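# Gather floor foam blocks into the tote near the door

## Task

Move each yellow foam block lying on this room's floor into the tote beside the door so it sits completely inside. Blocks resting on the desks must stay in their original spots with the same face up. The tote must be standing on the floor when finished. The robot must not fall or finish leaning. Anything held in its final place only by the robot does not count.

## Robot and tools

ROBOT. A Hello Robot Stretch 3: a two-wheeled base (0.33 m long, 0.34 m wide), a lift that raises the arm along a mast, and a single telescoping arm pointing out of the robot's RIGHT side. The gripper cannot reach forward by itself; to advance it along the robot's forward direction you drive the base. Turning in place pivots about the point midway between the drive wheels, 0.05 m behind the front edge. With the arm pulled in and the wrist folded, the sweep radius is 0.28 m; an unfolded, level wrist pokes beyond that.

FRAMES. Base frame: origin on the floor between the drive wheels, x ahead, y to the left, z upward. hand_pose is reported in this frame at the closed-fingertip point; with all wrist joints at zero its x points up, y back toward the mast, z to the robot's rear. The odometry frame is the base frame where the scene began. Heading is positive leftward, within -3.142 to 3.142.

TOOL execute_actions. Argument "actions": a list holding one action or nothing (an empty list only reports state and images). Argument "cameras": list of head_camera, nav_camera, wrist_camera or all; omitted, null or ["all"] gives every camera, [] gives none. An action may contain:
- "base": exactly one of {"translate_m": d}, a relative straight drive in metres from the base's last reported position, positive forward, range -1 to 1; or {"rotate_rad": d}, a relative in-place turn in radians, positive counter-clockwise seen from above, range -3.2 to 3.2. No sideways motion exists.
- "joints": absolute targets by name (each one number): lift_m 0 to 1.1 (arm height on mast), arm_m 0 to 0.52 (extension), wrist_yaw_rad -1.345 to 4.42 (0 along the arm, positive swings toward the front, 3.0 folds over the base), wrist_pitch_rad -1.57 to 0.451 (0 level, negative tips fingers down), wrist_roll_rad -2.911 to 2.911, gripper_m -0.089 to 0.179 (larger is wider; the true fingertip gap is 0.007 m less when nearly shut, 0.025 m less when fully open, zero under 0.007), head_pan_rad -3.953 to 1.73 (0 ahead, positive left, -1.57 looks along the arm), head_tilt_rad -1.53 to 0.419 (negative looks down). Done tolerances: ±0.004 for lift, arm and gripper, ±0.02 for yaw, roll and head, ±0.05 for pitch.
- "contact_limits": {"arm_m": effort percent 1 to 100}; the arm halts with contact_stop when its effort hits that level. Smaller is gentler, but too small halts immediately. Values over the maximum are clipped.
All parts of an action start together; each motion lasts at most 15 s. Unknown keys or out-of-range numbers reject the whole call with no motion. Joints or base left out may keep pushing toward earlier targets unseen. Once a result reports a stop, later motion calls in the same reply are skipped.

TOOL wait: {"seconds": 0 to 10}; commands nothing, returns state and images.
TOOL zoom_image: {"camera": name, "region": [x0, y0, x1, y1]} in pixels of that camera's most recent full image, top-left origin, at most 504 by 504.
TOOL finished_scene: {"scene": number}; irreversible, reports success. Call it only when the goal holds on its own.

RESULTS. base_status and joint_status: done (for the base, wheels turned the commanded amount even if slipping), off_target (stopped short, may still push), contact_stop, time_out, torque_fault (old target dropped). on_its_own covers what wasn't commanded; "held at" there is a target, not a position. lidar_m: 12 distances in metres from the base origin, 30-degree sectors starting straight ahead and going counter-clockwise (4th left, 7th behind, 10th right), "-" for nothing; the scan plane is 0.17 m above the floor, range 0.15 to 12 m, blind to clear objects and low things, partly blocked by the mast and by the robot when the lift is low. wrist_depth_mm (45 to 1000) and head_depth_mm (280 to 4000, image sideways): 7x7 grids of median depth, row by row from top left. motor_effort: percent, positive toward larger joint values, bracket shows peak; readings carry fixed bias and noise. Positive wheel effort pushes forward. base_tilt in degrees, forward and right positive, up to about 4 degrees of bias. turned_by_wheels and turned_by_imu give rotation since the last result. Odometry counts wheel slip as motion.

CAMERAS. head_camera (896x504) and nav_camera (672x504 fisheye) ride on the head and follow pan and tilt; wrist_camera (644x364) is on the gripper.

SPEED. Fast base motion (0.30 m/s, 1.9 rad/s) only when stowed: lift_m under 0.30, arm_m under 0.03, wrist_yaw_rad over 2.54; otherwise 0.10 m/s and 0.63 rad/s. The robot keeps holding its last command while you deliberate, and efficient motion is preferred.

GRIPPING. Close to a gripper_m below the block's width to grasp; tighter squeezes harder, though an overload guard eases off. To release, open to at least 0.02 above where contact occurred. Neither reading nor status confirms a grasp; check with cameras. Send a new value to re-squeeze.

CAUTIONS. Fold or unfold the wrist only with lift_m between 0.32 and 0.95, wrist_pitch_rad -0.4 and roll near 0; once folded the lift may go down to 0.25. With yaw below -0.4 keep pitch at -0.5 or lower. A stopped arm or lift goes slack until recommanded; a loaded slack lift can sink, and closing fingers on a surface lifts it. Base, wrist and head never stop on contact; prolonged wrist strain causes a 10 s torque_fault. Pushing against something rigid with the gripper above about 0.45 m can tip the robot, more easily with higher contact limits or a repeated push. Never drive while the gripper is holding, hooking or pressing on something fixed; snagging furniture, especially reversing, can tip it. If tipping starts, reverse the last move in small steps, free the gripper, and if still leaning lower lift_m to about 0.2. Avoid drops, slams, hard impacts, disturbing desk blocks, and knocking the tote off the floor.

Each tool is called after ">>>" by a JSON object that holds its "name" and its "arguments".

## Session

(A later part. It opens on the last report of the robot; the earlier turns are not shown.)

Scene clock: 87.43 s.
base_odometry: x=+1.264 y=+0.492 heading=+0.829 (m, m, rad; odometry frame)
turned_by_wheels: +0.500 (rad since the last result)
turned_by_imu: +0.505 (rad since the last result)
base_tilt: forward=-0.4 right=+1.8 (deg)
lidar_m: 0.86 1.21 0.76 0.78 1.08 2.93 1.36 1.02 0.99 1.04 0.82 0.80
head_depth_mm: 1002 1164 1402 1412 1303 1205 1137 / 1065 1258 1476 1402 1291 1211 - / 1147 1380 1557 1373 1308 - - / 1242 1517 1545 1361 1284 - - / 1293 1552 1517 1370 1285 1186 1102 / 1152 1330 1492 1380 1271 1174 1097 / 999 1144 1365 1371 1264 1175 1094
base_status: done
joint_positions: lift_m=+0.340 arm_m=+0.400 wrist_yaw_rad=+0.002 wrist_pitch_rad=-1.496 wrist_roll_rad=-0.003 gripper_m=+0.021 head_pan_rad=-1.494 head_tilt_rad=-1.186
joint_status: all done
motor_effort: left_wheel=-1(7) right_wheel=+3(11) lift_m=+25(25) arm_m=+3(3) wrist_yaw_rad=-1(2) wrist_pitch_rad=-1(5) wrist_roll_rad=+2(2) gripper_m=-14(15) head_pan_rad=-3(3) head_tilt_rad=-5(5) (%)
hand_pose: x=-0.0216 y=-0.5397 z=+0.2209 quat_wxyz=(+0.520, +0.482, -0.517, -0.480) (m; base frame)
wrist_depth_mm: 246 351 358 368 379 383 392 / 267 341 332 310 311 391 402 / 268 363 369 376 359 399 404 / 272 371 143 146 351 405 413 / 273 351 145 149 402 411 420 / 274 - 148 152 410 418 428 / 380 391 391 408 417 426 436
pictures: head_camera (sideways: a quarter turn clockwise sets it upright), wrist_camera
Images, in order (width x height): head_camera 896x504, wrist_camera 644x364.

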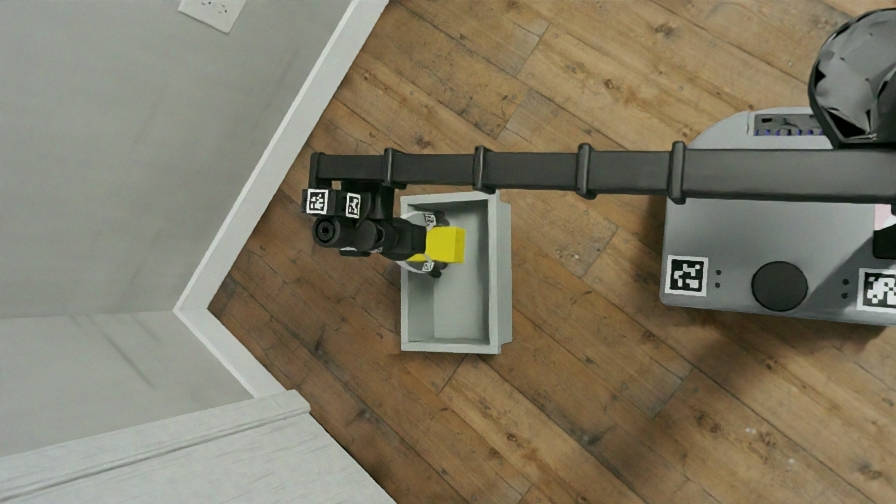

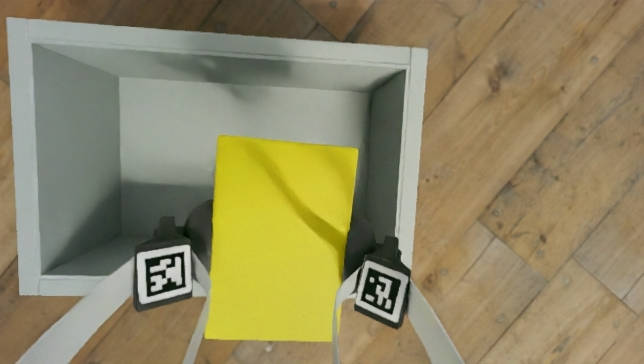

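>>> {"name": "execute_actions", "arguments": {"actions": [{"base":{"translate_m":-0.015},"joints":{"lift_m":0.16,"arm_m":0.42,"head_pan_rad":0.6,"head_tilt_rad":-0.7}}], "cameras": ["wrist_camera"]}}

>>> {"name": "execute_actions", "arguments": {"actions": [{"joints":{"gripper_m":0.09}}], "cameras": []}}

>>> {"name": "execute_actions", "arguments": {"actions": [{"joints":{"lift_m":0.295}}], "cameras": ["wrist_camera"]}}

>>> {"name": "execute_actions", "arguments": {"actions": [{"joints":{"wrist_pitch_rad":-0.3,"wrist_yaw_rad":2.7,"arm_m":0.01,"gripper_m":0.03},"base":{"rotate_rad":0.62}}], "cameras": ["nav_camera"]}}

>>> {"name": "execute_actions", "arguments": {"actions": [{"base":{"translate_m":1}}], "cameras": ["nav_camera"]}}

>>> {"name": "execute_actions", "arguments": {"actions": [{"base":{"rotate_rad":0.6}}], "cameras": ["nav_camera"]}}

Scene clock: 105.57 s.
base_odometry: x=+1.254 y=+0.481 heading=+0.829 (m, m, rad; odometry frame)
turned_by_wheels: +0.000 (rad since the last result)
turned_by_imu: +0.001 (rad since the last result)
base_tilt: forward=-0.6 right=+1.9 (deg)
lidar_m: 0.84 1.23 0.76 0.78 1.10 2.92 1.34 1.01 0.98 1.03 0.84 0.81
head_depth_mm: 1018 1084 1153 1239 1330 1367 1222 / 1160 1238 1344 1436 1565 1425 1210 / 1350 1455 1577 1740 1697 1413 1223 / 1593 1736 1963 2032 1696 1405 1208 / 1988 2234 2450 2079 1684 1411 1200 / 2627 3041 2704 2057 1660 1393 1198 / 3250 3520 2709 2059 1649 1388 1191
base_status: done
joint_positions: lift_m=+0.160 arm_m=+0.420 wrist_yaw_rad=+0.002 wrist_pitch_rad=-1.497 wrist_roll_rad=-0.003 gripper_m=+0.021 head_pan_rad=+0.593 head_tilt_rad=-0.705
joint_status: all done
motor_effort: left_wheel=-2(6) right_wheel=+4(7) lift_m=+11(22) arm_m=+2(2) wrist_yaw_rad=-1(2) wrist_pitch_rad=-1(1) wrist_roll_rad=+2(2) gripper_m=-15(15) head_pan_rad=+4(44) head_tilt_rad=+2(25) (%)
hand_pose: x=-0.0216 y=-0.5594 z=+0.0418 quat_wxyz=(+0.519, +0.483, -0.516, -0.480) (m; base frame)
wrist_depth_mm: 142 137 131 127 122 103 84 / 184 187 191 194 173 107 85 / 187 190 192 197 189 106 86 / 190 193 143 147 186 105 88 / 192 196 146 149 174 104 90 / 195 - 148 151 148 103 225 / 198 201 195 199 198 102 229
pictures: wrist_camera
Images, in order (width x height): wrist_camera 644x364.

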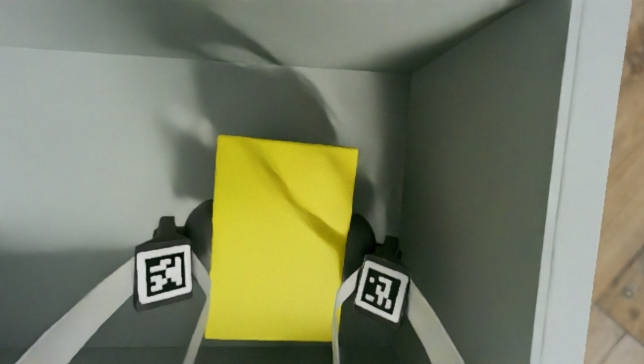

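Scene clock: 106.77 s.
base_odometry: x=+1.254 y=+0.481 heading=+0.829 (m, m, rad; odometry frame)
turned_by_wheels: +0.000 (rad since the last result)
turned_by_imu: +0.000 (rad since the last result)
base_tilt: forward=-0.5 right=+2.0 (deg)
lidar_m: 0.84 1.23 0.76 0.78 1.10 2.92 1.35 1.01 0.98 1.03 0.84 0.81
head_depth_mm: 1019 1085 1160 1232 1332 1357 1223 / 1161 1239 1340 1447 1569 1432 1224 / 1356 1459 1583 1753 1695 1414 1218 / 1592 1738 1972 2030 1683 1404 1208 / 1957 2269 2472 2100 1676 1412 1212 / 2557 3088 2753 2068 1666 1399 1199 / 3197 3483 2730 2052 1664 1394 1199
base_status: not commanded
joint_positions: lift_m=+0.160 arm_m=+0.420 wrist_yaw_rad=+0.002 wrist_pitch_rad=-1.497 wrist_roll_rad=-0.003 gripper_m=+0.090 head_pan_rad=+0.593 head_tilt_rad=-0.705
joint_status: all done
motor_effort: left_wheel=-2(2) right_wheel=+4(4) lift_m=+11(11) arm_m=+3(3) wrist_yaw_rad=-1(1) wrist_pitch_rad=-1(1) wrist_roll_rad=+2(2) gripper_m=+0(79) head_pan_rad=+4(3) head_tilt_rad=+2(2) (%)
hand_pose: x=-0.0216 y=-0.5594 z=+0.0418 quat_wxyz=(+0.519, +0.483, -0.516, -0.480) (m; base frame)
wrist_depth_mm: 142 137 131 126 122 103 84 / 184 186 192 194 173 107 85 / 187 190 193 197 190 106 86 / 190 193 154 155 186 105 88 / 193 195 156 158 165 104 89 / 195 - 158 161 149 103 224 / 199 201 204 208 198 100 228
pictures: none
No camera images: the call's "cameras" was empty. Leave "cameras" out to get every camera's image.

Scene clock: 108.83 s.
base_odometry: x=+1.254 y=+0.481 heading=+0.829 (m, m, rad; odometry frame)
turned_by_wheels: +0.000 (rad since the last result)
turned_by_imu: +0.000 (rad since the last result)
base_tilt: forward=-0.5 right=+2.0 (deg)
lidar_m: 0.84 1.23 0.76 0.78 1.10 2.91 1.35 1.01 0.98 1.03 0.83 0.81
head_depth_mm: 1014 1079 1148 1224 1335 1373 1227 / 1164 1241 1342 1438 1552 1433 1222 / 1342 1451 1587 1734 1692 1411 1215 / 1591 1752 1957 2043 1689 1410 1213 / 1969 2249 2489 2083 1684 1398 1205 / 2614 3016 2733 2087 1670 1395 1198 / 3228 3441 2713 2051 1659 1398 1195
base_status: not commanded
joint_positions: lift_m=+0.295 arm_m=+0.420 wrist_yaw_rad=+0.002 wrist_pitch_rad=-1.497 wrist_roll_rad=-0.003 gripper_m=+0.090 head_pan_rad=+0.593 head_tilt_rad=-0.705
joint_status: all done
motor_effort: left_wheel=-2(2) right_wheel=+4(4) lift_m=+25(26) arm_m=+2(2) wrist_yaw_rad=-2(1) wrist_pitch_rad=-1(1) wrist_roll_rad=+2(2) gripper_m=+0(0) head_pan_rad=+4(4) head_tilt_rad=+2(2) (%)
hand_pose: x=-0.0216 y=-0.5594 z=+0.1759 quat_wxyz=(+0.519, +0.483, -0.516, -0.480) (m; base frame)
wrist_depth_mm: 304 310 317 326 334 336 347 / 263 253 235 221 246 346 349 / 291 319 325 331 285 348 359 / 295 327 330 293 278 358 363 / 298 328 335 340 355 361 369 / 281 - 296 307 362 368 374 / 221 223 229 233 364 375 383
pictures: wrist_camera
Images, in order (width x height): wrist_camera 644x364.

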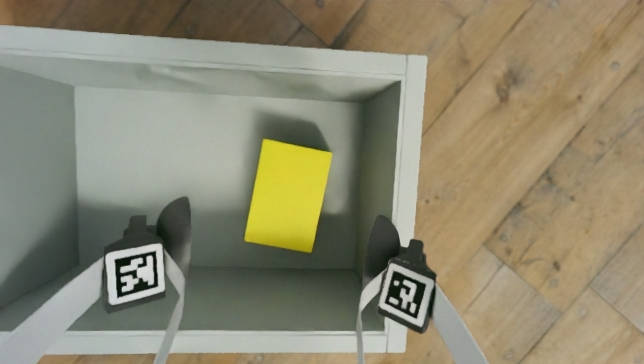

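Scene clock: 113.03 s.
base_odometry: x=+1.254 y=+0.481 heading=+1.449 (m, m, rad; odometry frame)
turned_by_wheels: +0.620 (rad since the last result)
turned_by_imu: +0.626 (rad since the last result)
base_tilt: forward=-0.5 right=+2.1 (deg)
lidar_m: 1.37 0.76 0.81 1.23 2.57 1.24 0.99 0.98 1.01 0.82 0.81 0.90
head_depth_mm: 3150 3492 2878 2157 1715 1415 1224 / 3225 3476 2822 2124 1715 1420 1216 / 3184 3561 2804 2112 1696 1413 1216 / 667 774 918 1139 1500 1371 1214 / 630 702 797 916 1079 1301 1202 / 642 717 813 938 1109 1323 1200 / 652 727 832 964 1143 1326 1193
base_status: done
joint_positions: lift_m=+0.295 arm_m=+0.010 wrist_yaw_rad=+2.697 wrist_pitch_rad=-0.319 wrist_roll_rad=-0.003 gripper_m=+0.030 head_pan_rad=+0.593 head_tilt_rad=-0.705
joint_status: all done
motor_effort: left_wheel=-2(8) right_wheel=+3(13) lift_m=+25(24) arm_m=-4(5) wrist_yaw_rad=+3(3) wrist_pitch_rad=+6(6) wrist_roll_rad=+2(2) gripper_m=+1(81) head_pan_rad=+3(4) head_tilt_rad=+2(2) (%)
hand_pose: x=+0.0802 y=+0.0575 z=+0.3301 quat_wxyz=(+0.264, +0.705, -0.044, +0.657) (m; base frame)
wrist_depth_mm: - - - 925 758 677 - / - - - 957 798 757 - / 969 - - - 831 - - / 755 805 873 956 877 - - / 616 646 727 764 788 847 918 / 526 548 557 586 644 675 720 / 457 - 489 506 529 555 591
pictures: nav_camera (sideways: a quarter turn counterclockwise sets it upright)
Images, in order (width x height): nav_camera 672x504.

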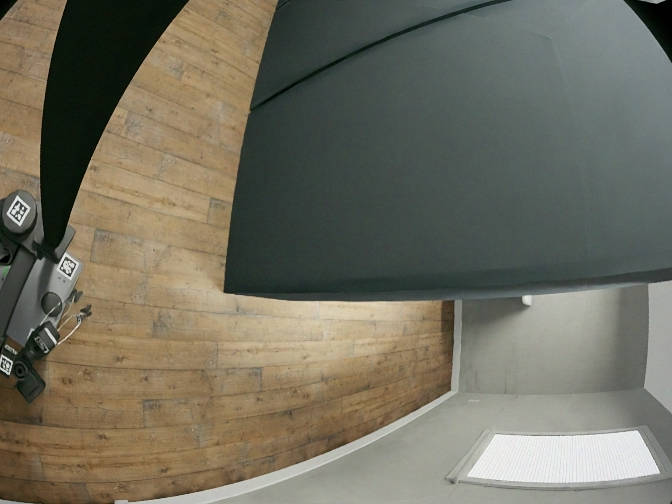

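Scene clock: 118.07 s.
base_odometry: x=+1.375 y=+1.473 heading=+1.449 (m, m, rad; odometry frame)
turned_by_wheels: +0.000 (rad since the last result)
turned_by_imu: +0.005 (rad since the last result)
base_tilt: forward=-0.6 right=+1.8 (deg)
lidar_m: 0.75 2.49 3.05 0.51 0.51 2.39 1.92 1.13 0.57 0.46 0.45 0.49
head_depth_mm: 2352 2575 2506 2059 1692 1433 1225 / 2418 2691 2851 2137 1704 1426 1225 / 2459 2757 2789 2101 1693 1417 1212 / 2525 2776 2780 2108 1694 1408 1214 / 2423 2760 2669 2100 1670 1397 1204 / 2472 2907 2717 2078 1666 1394 1196 / 2520 2929 2699 2052 1655 1390 1192
base_status: done
joint_positions: lift_m=+0.295 arm_m=+0.010 wrist_yaw_rad=+2.697 wrist_pitch_rad=-0.318 wrist_roll_rad=-0.003 gripper_m=+0.030 head_pan_rad=+0.593 head_tilt_rad=-0.704
joint_status: not commanded
motor_effort: left_wheel=-2(5) right_wheel=+4(13) lift_m=+24(25) arm_m=-5(4) wrist_yaw_rad=+3(2) wrist_pitch_rad=+6(6) wrist_roll_rad=+2(2) gripper_m=+0(1) head_pan_rad=+4(4) head_tilt_rad=+2(3) (%)
hand_pose: x=+0.0801 y=+0.0576 z=+0.3302 quat_wxyz=(+0.264, +0.705, -0.044, +0.657) (m; base frame)
wrist_depth_mm: 442 510 - - - - - / 458 542 - - - - - / 488 581 - - - - - / 515 617 886 942 - - - / 546 631 726 756 782 848 922 / 519 543 554 585 641 668 710 / 462 - 481 508 534 562 585
pictures: nav_camera (sideways: a quarter turn counterclockwise sets it upright)
Images, in order (width x height): nav_camera 672x504.

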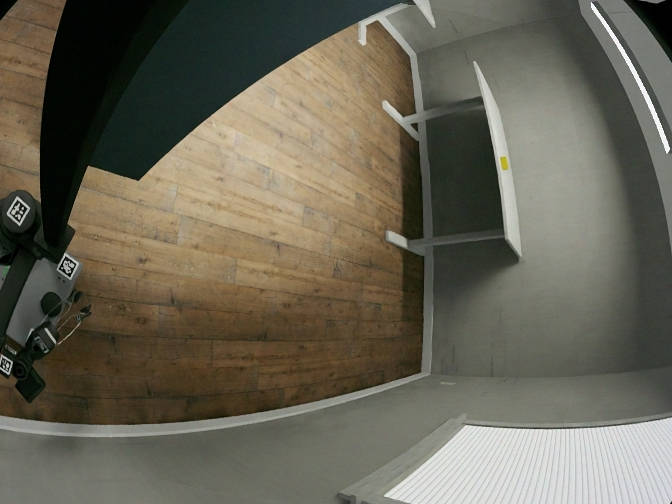

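Scene clock: 119.73 s.
base_odometry: x=+1.375 y=+1.473 heading=+2.049 (m, m, rad; odometry frame)
turned_by_wheels: +0.600 (rad since the last result)
turned_by_imu: +0.604 (rad since the last result)
base_tilt: forward=-0.5 right=+1.8 (deg)
lidar_m: 2.49 3.05 0.51 0.51 2.27 1.91 0.96 0.54 0.45 0.45 0.51 0.84
head_depth_mm: 2619 2915 2831 2151 1714 1427 1222 / 2839 3155 2853 2132 1707 1425 1222 / 3104 3413 2812 2124 1693 1409 1214 / 3412 3674 2762 2104 1702 1422 1208 / 3715 3932 2760 2086 1666 1398 1210 / 3438 3655 2738 2067 1658 1337 1130 / 3063 3359 2523 635 704 805 946
base_status: done
joint_positions: lift_m=+0.295 arm_m=+0.010 wrist_yaw_rad=+2.697 wrist_pitch_rad=-0.318 wrist_roll_rad=-0.003 gripper_m=+0.030 head_pan_rad=+0.593 head_tilt_rad=-0.704
joint_status: not commanded
motor_effort: left_wheel=-2(8) right_wheel=+4(13) lift_m=+25(24) arm_m=-4(4) wrist_yaw_rad=+3(2) wrist_pitch_rad=+6(5) wrist_roll_rad=+2(2) gripper_m=+0(0) head_pan_rad=+3(4) head_tilt_rad=+1(1) (%)
hand_pose: x=+0.0801 y=+0.0576 z=+0.3302 quat_wxyz=(+0.264, +0.705, -0.044, +0.657) (m; base frame)
wrist_depth_mm: - 475 506 531 - - - / - 512 539 569 - - - / 942 541 580 624 - - - / 757 583 630 676 - - - / 619 615 670 717 793 841 920 / 517 544 557 587 648 675 720 / 462 - 487 502 537 563 583
pictures: nav_camera (sideways: a quarter turn counterclockwise sets it upright)
Images, in order (width x height): nav_camera 672x504.

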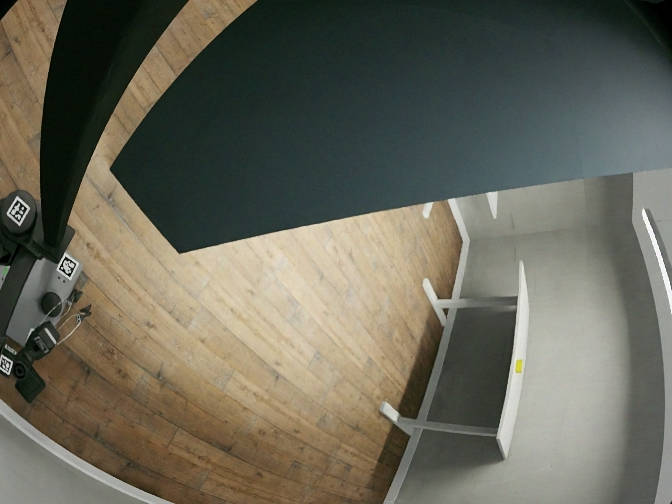

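>>> {"name": "execute_actions", "arguments": {"actions": [{"base":{"translate_m":0.8},"joints":{"head_pan_rad":1.2,"head_tilt_rad":-0.6}}], "cameras": ["head_camera","nav_camera"]}}

Scene clock: 147.20 s.
base_odometry: x=+1.007 y=+2.184 heading=+2.049 (m, m, rad; odometry frame)
turned_by_wheels: +0.000 (rad since the last result)
turned_by_imu: +0.004 (rad since the last result)
base_tilt: forward=-0.5 right=+1.9 (deg)
lidar_m: 1.69 2.33 2.79 1.31 0.61 0.63 1.37 0.74 0.62 0.62 0.70 1.16
head_depth_mm: 2896 3197 3400 2477 1873 1536 1289 / 2880 3082 3328 2446 1895 1530 1273 / 2786 2933 3246 2442 1870 1520 1277 / 2737 2908 3234 2403 1871 1506 1268 / 2699 2845 3176 2419 1862 1510 1269 / 2670 2790 3155 2397 1830 1507 1266 / 2594 2736 3034 2368 1825 1492 1258
base_status: done
joint_positions: lift_m=+0.295 arm_m=+0.010 wrist_yaw_rad=+2.697 wrist_pitch_rad=-0.318 wrist_roll_rad=-0.003 gripper_m=+0.030 head_pan_rad=+1.193 head_tilt_rad=-0.606
joint_status: all done
motor_effort: left_wheel=-2(6) right_wheel=+4(13) lift_m=+25(24) arm_m=-4(4) wrist_yaw_rad=+2(2) wrist_pitch_rad=+6(6) wrist_roll_rad=+2(2) gripper_m=+1(0) head_pan_rad=+3(36) head_tilt_rad=+2(11) (%)
hand_pose: x=+0.0801 y=+0.0576 z=+0.3302 quat_wxyz=(+0.264, +0.705, -0.044, +0.657) (m; base frame)
wrist_depth_mm: - - - - - - - / - - - - - - - / 951 - - - - - - / 757 812 884 965 - - - / 620 651 721 765 783 854 926 / 523 546 558 586 647 676 723 / 459 - 488 503 533 555 592
pictures: head_camera (sideways: a quarter turn clockwise sets it upright), nav_camera (sideways: a quarter turn counterclockwise sets it upright)
Images, in order (width x height): head_camera 896x504, nav_camera 672x504.

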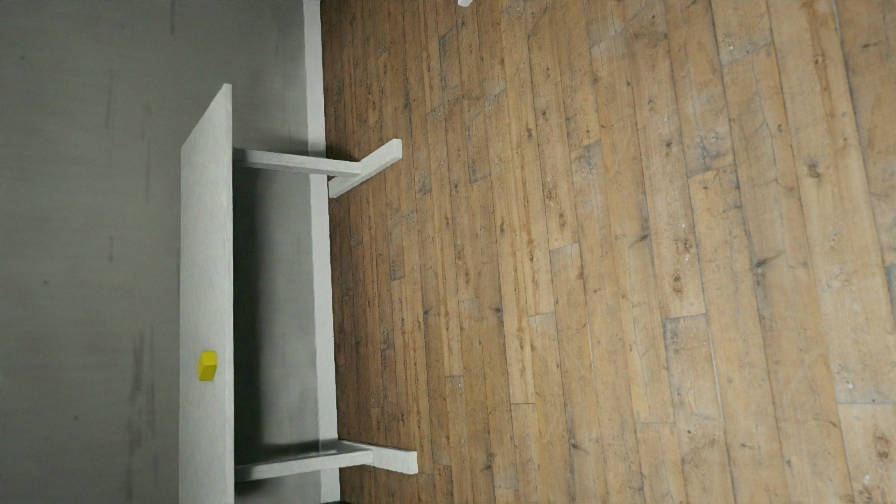

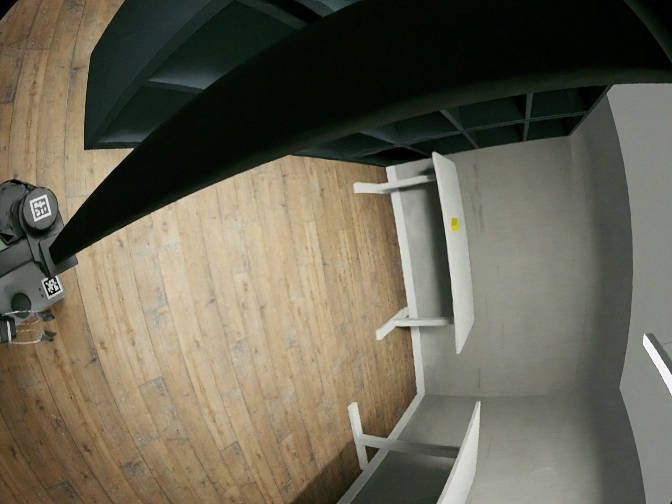

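Mast hides a strip; rotate to see.

>>> {"name": "execute_actions", "arguments": {"actions": [{"base":{"rotate_rad":1.0},"joints":{"head_pan_rad":0.7,"head_tilt_rad":-0.7}}], "cameras": ["head_camera","nav_camera"]}}

>>> {"name": "execute_actions", "arguments": {"actions": [{"joints":{"head_pan_rad":-0.9,"head_tilt_rad":-0.7}}], "cameras": ["head_camera","nav_camera"]}}

Scene clock: 157.20 s.
base_odometry: x=+1.007 y=+2.184 heading=+3.049 (m, m, rad; odometry frame)
turned_by_wheels: +1.000 (rad since the last result)
turned_by_imu: +1.007 (rad since the last result)
base_tilt: forward=-0.5 right=+1.9 (deg)
lidar_m: 2.79 1.31 0.62 0.60 1.50 0.76 0.63 0.62 0.69 1.08 1.70 2.27
head_depth_mm: 2622 2871 2950 2178 1736 1434 1234 / 2666 2683 2782 2192 1724 1437 1223 / 1989 2762 2764 2162 1705 1428 1227 / 1839 2106 2329 2076 1708 1421 1214 / 1129 1261 1421 1630 1648 1413 1208 / 1140 1130 1439 1287 1583 1378 1207 / 1181 959 1481 1222 1078 1320 1183
base_status: done
joint_positions: lift_m=+0.295 arm_m=+0.010 wrist_yaw_rad=+2.697 wrist_pitch_rad=-0.318 wrist_roll_rad=-0.003 gripper_m=+0.030 head_pan_rad=+0.707 head_tilt_rad=-0.692
joint_status: all done
motor_effort: left_wheel=-2(7) right_wheel=+3(14) lift_m=+25(25) arm_m=-5(5) wrist_yaw_rad=+2(2) wrist_pitch_rad=+6(5) wrist_roll_rad=+2(2) gripper_m=+0(0) head_pan_rad=-3(29) head_tilt_rad=-3(12) (%)
hand_pose: x=+0.0801 y=+0.0576 z=+0.3302 quat_wxyz=(+0.264, +0.705, -0.044, +0.657) (m; base frame)
wrist_depth_mm: - 792 635 - - - - / - 869 679 - - - - / 992 952 744 - - - - / 761 822 788 918 - - - / 617 649 717 764 787 845 928 / 521 547 559 593 639 674 717 / 461 - 486 506 533 559 585
pictures: head_camera (sideways: a quarter turn clockwise sets it upright), nav_camera (sideways: a quarter turn counterclockwise sets it upright)
Images, in order (width x height): head_camera 896x504, nav_camera 672x504.

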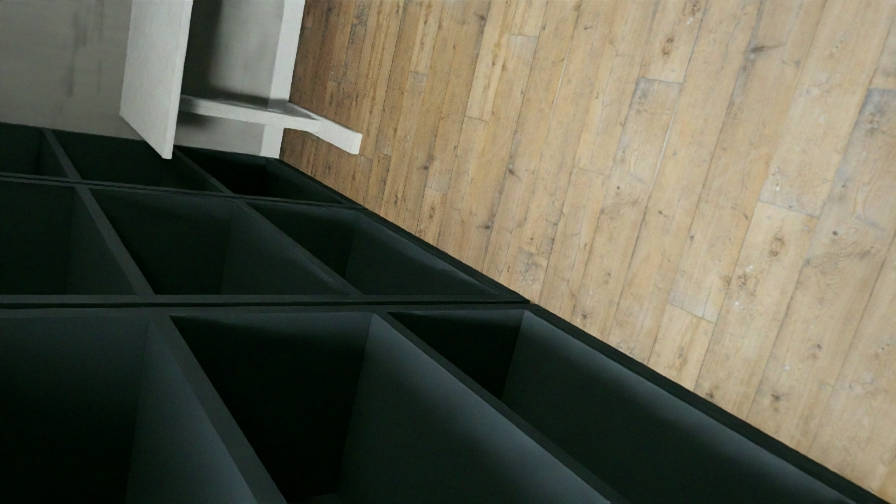

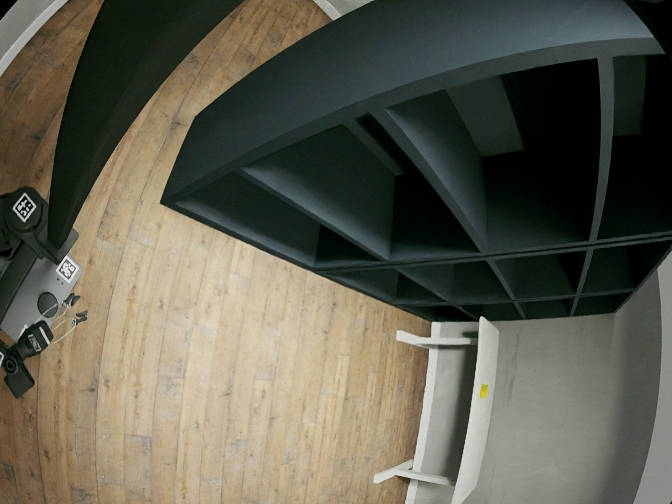

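Scene clock: 158.53 s.
base_odometry: x=+1.007 y=+2.184 heading=+3.049 (m, m, rad; odometry frame)
turned_by_wheels: +0.000 (rad since the last result)
turned_by_imu: +0.000 (rad since the last result)
base_tilt: forward=-0.6 right=+2.0 (deg)
lidar_m: 2.80 1.31 0.61 0.61 1.49 0.76 0.63 0.62 0.69 1.09 1.69 2.27
head_depth_mm: 1699 1868 2101 2180 1740 1441 1240 / 1761 1944 2136 2201 1720 1434 1226 / 1797 1998 2238 2142 1717 1431 1225 / 1786 1679 2153 2065 1717 1416 1208 / 1843 2124 2395 2140 1706 1414 1207 / 1907 2180 2457 2109 1684 1398 1206 / 1926 2269 2504 2093 1677 1402 1202
base_status: not commanded
joint_positions: lift_m=+0.295 arm_m=+0.010 wrist_yaw_rad=+2.697 wrist_pitch_rad=-0.318 wrist_roll_rad=-0.003 gripper_m=+0.030 head_pan_rad=-0.893 head_tilt_rad=-0.692
joint_status: all done
motor_effort: left_wheel=-2(2) right_wheel=+3(3) lift_m=+25(24) arm_m=-5(4) wrist_yaw_rad=+3(3) wrist_pitch_rad=+6(5) wrist_roll_rad=+2(2) gripper_m=+0(0) head_pan_rad=-4(46) head_tilt_rad=-3(3) (%)
hand_pose: x=+0.0801 y=+0.0576 z=+0.3302 quat_wxyz=(+0.264, +0.705, -0.044, +0.657) (m; base frame)
wrist_depth_mm: - 786 636 - - - - / - 877 684 - - - - / 993 946 745 - - - - / 763 807 788 941 - - - / 614 643 731 762 792 849 914 / 521 551 564 589 644 669 721 / 461 - 486 505 534 558 584
pictures: head_camera (sideways: a quarter turn clockwise sets it upright), nav_camera (sideways: a quarter turn counterclockwise sets it upright)
Images, in order (width x height): head_camera 896x504, nav_camera 672x504.

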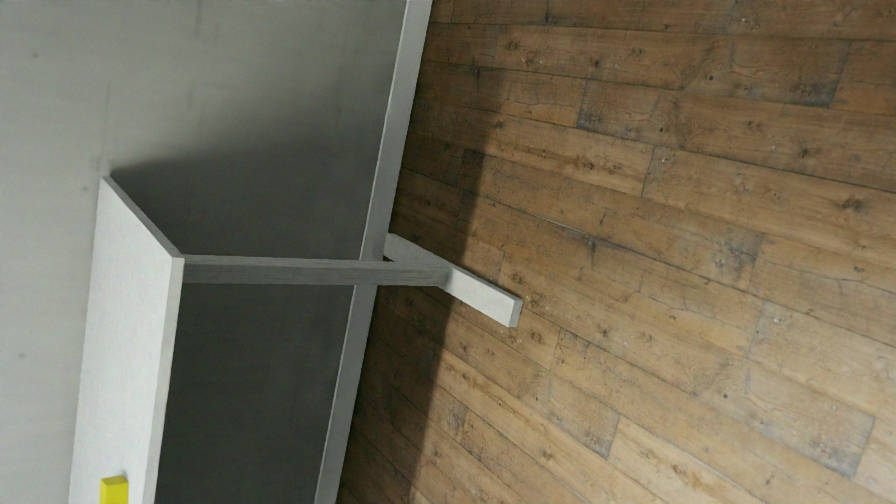

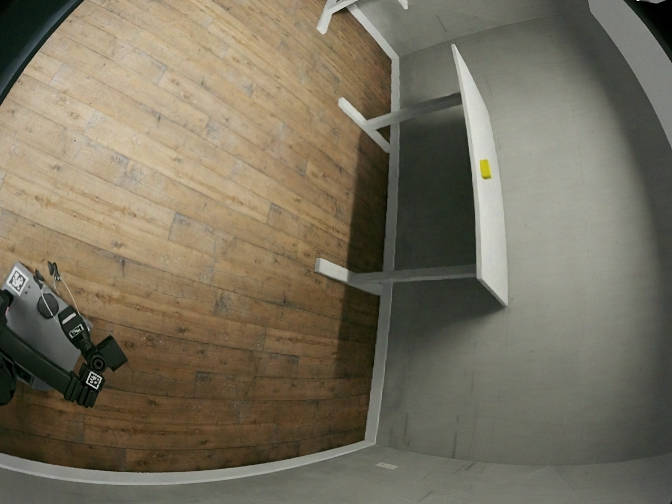

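No more floor blocks.

>>> {"name": "finished_scene", "arguments": {"scene": 2}}

The scene is finished: the task was done.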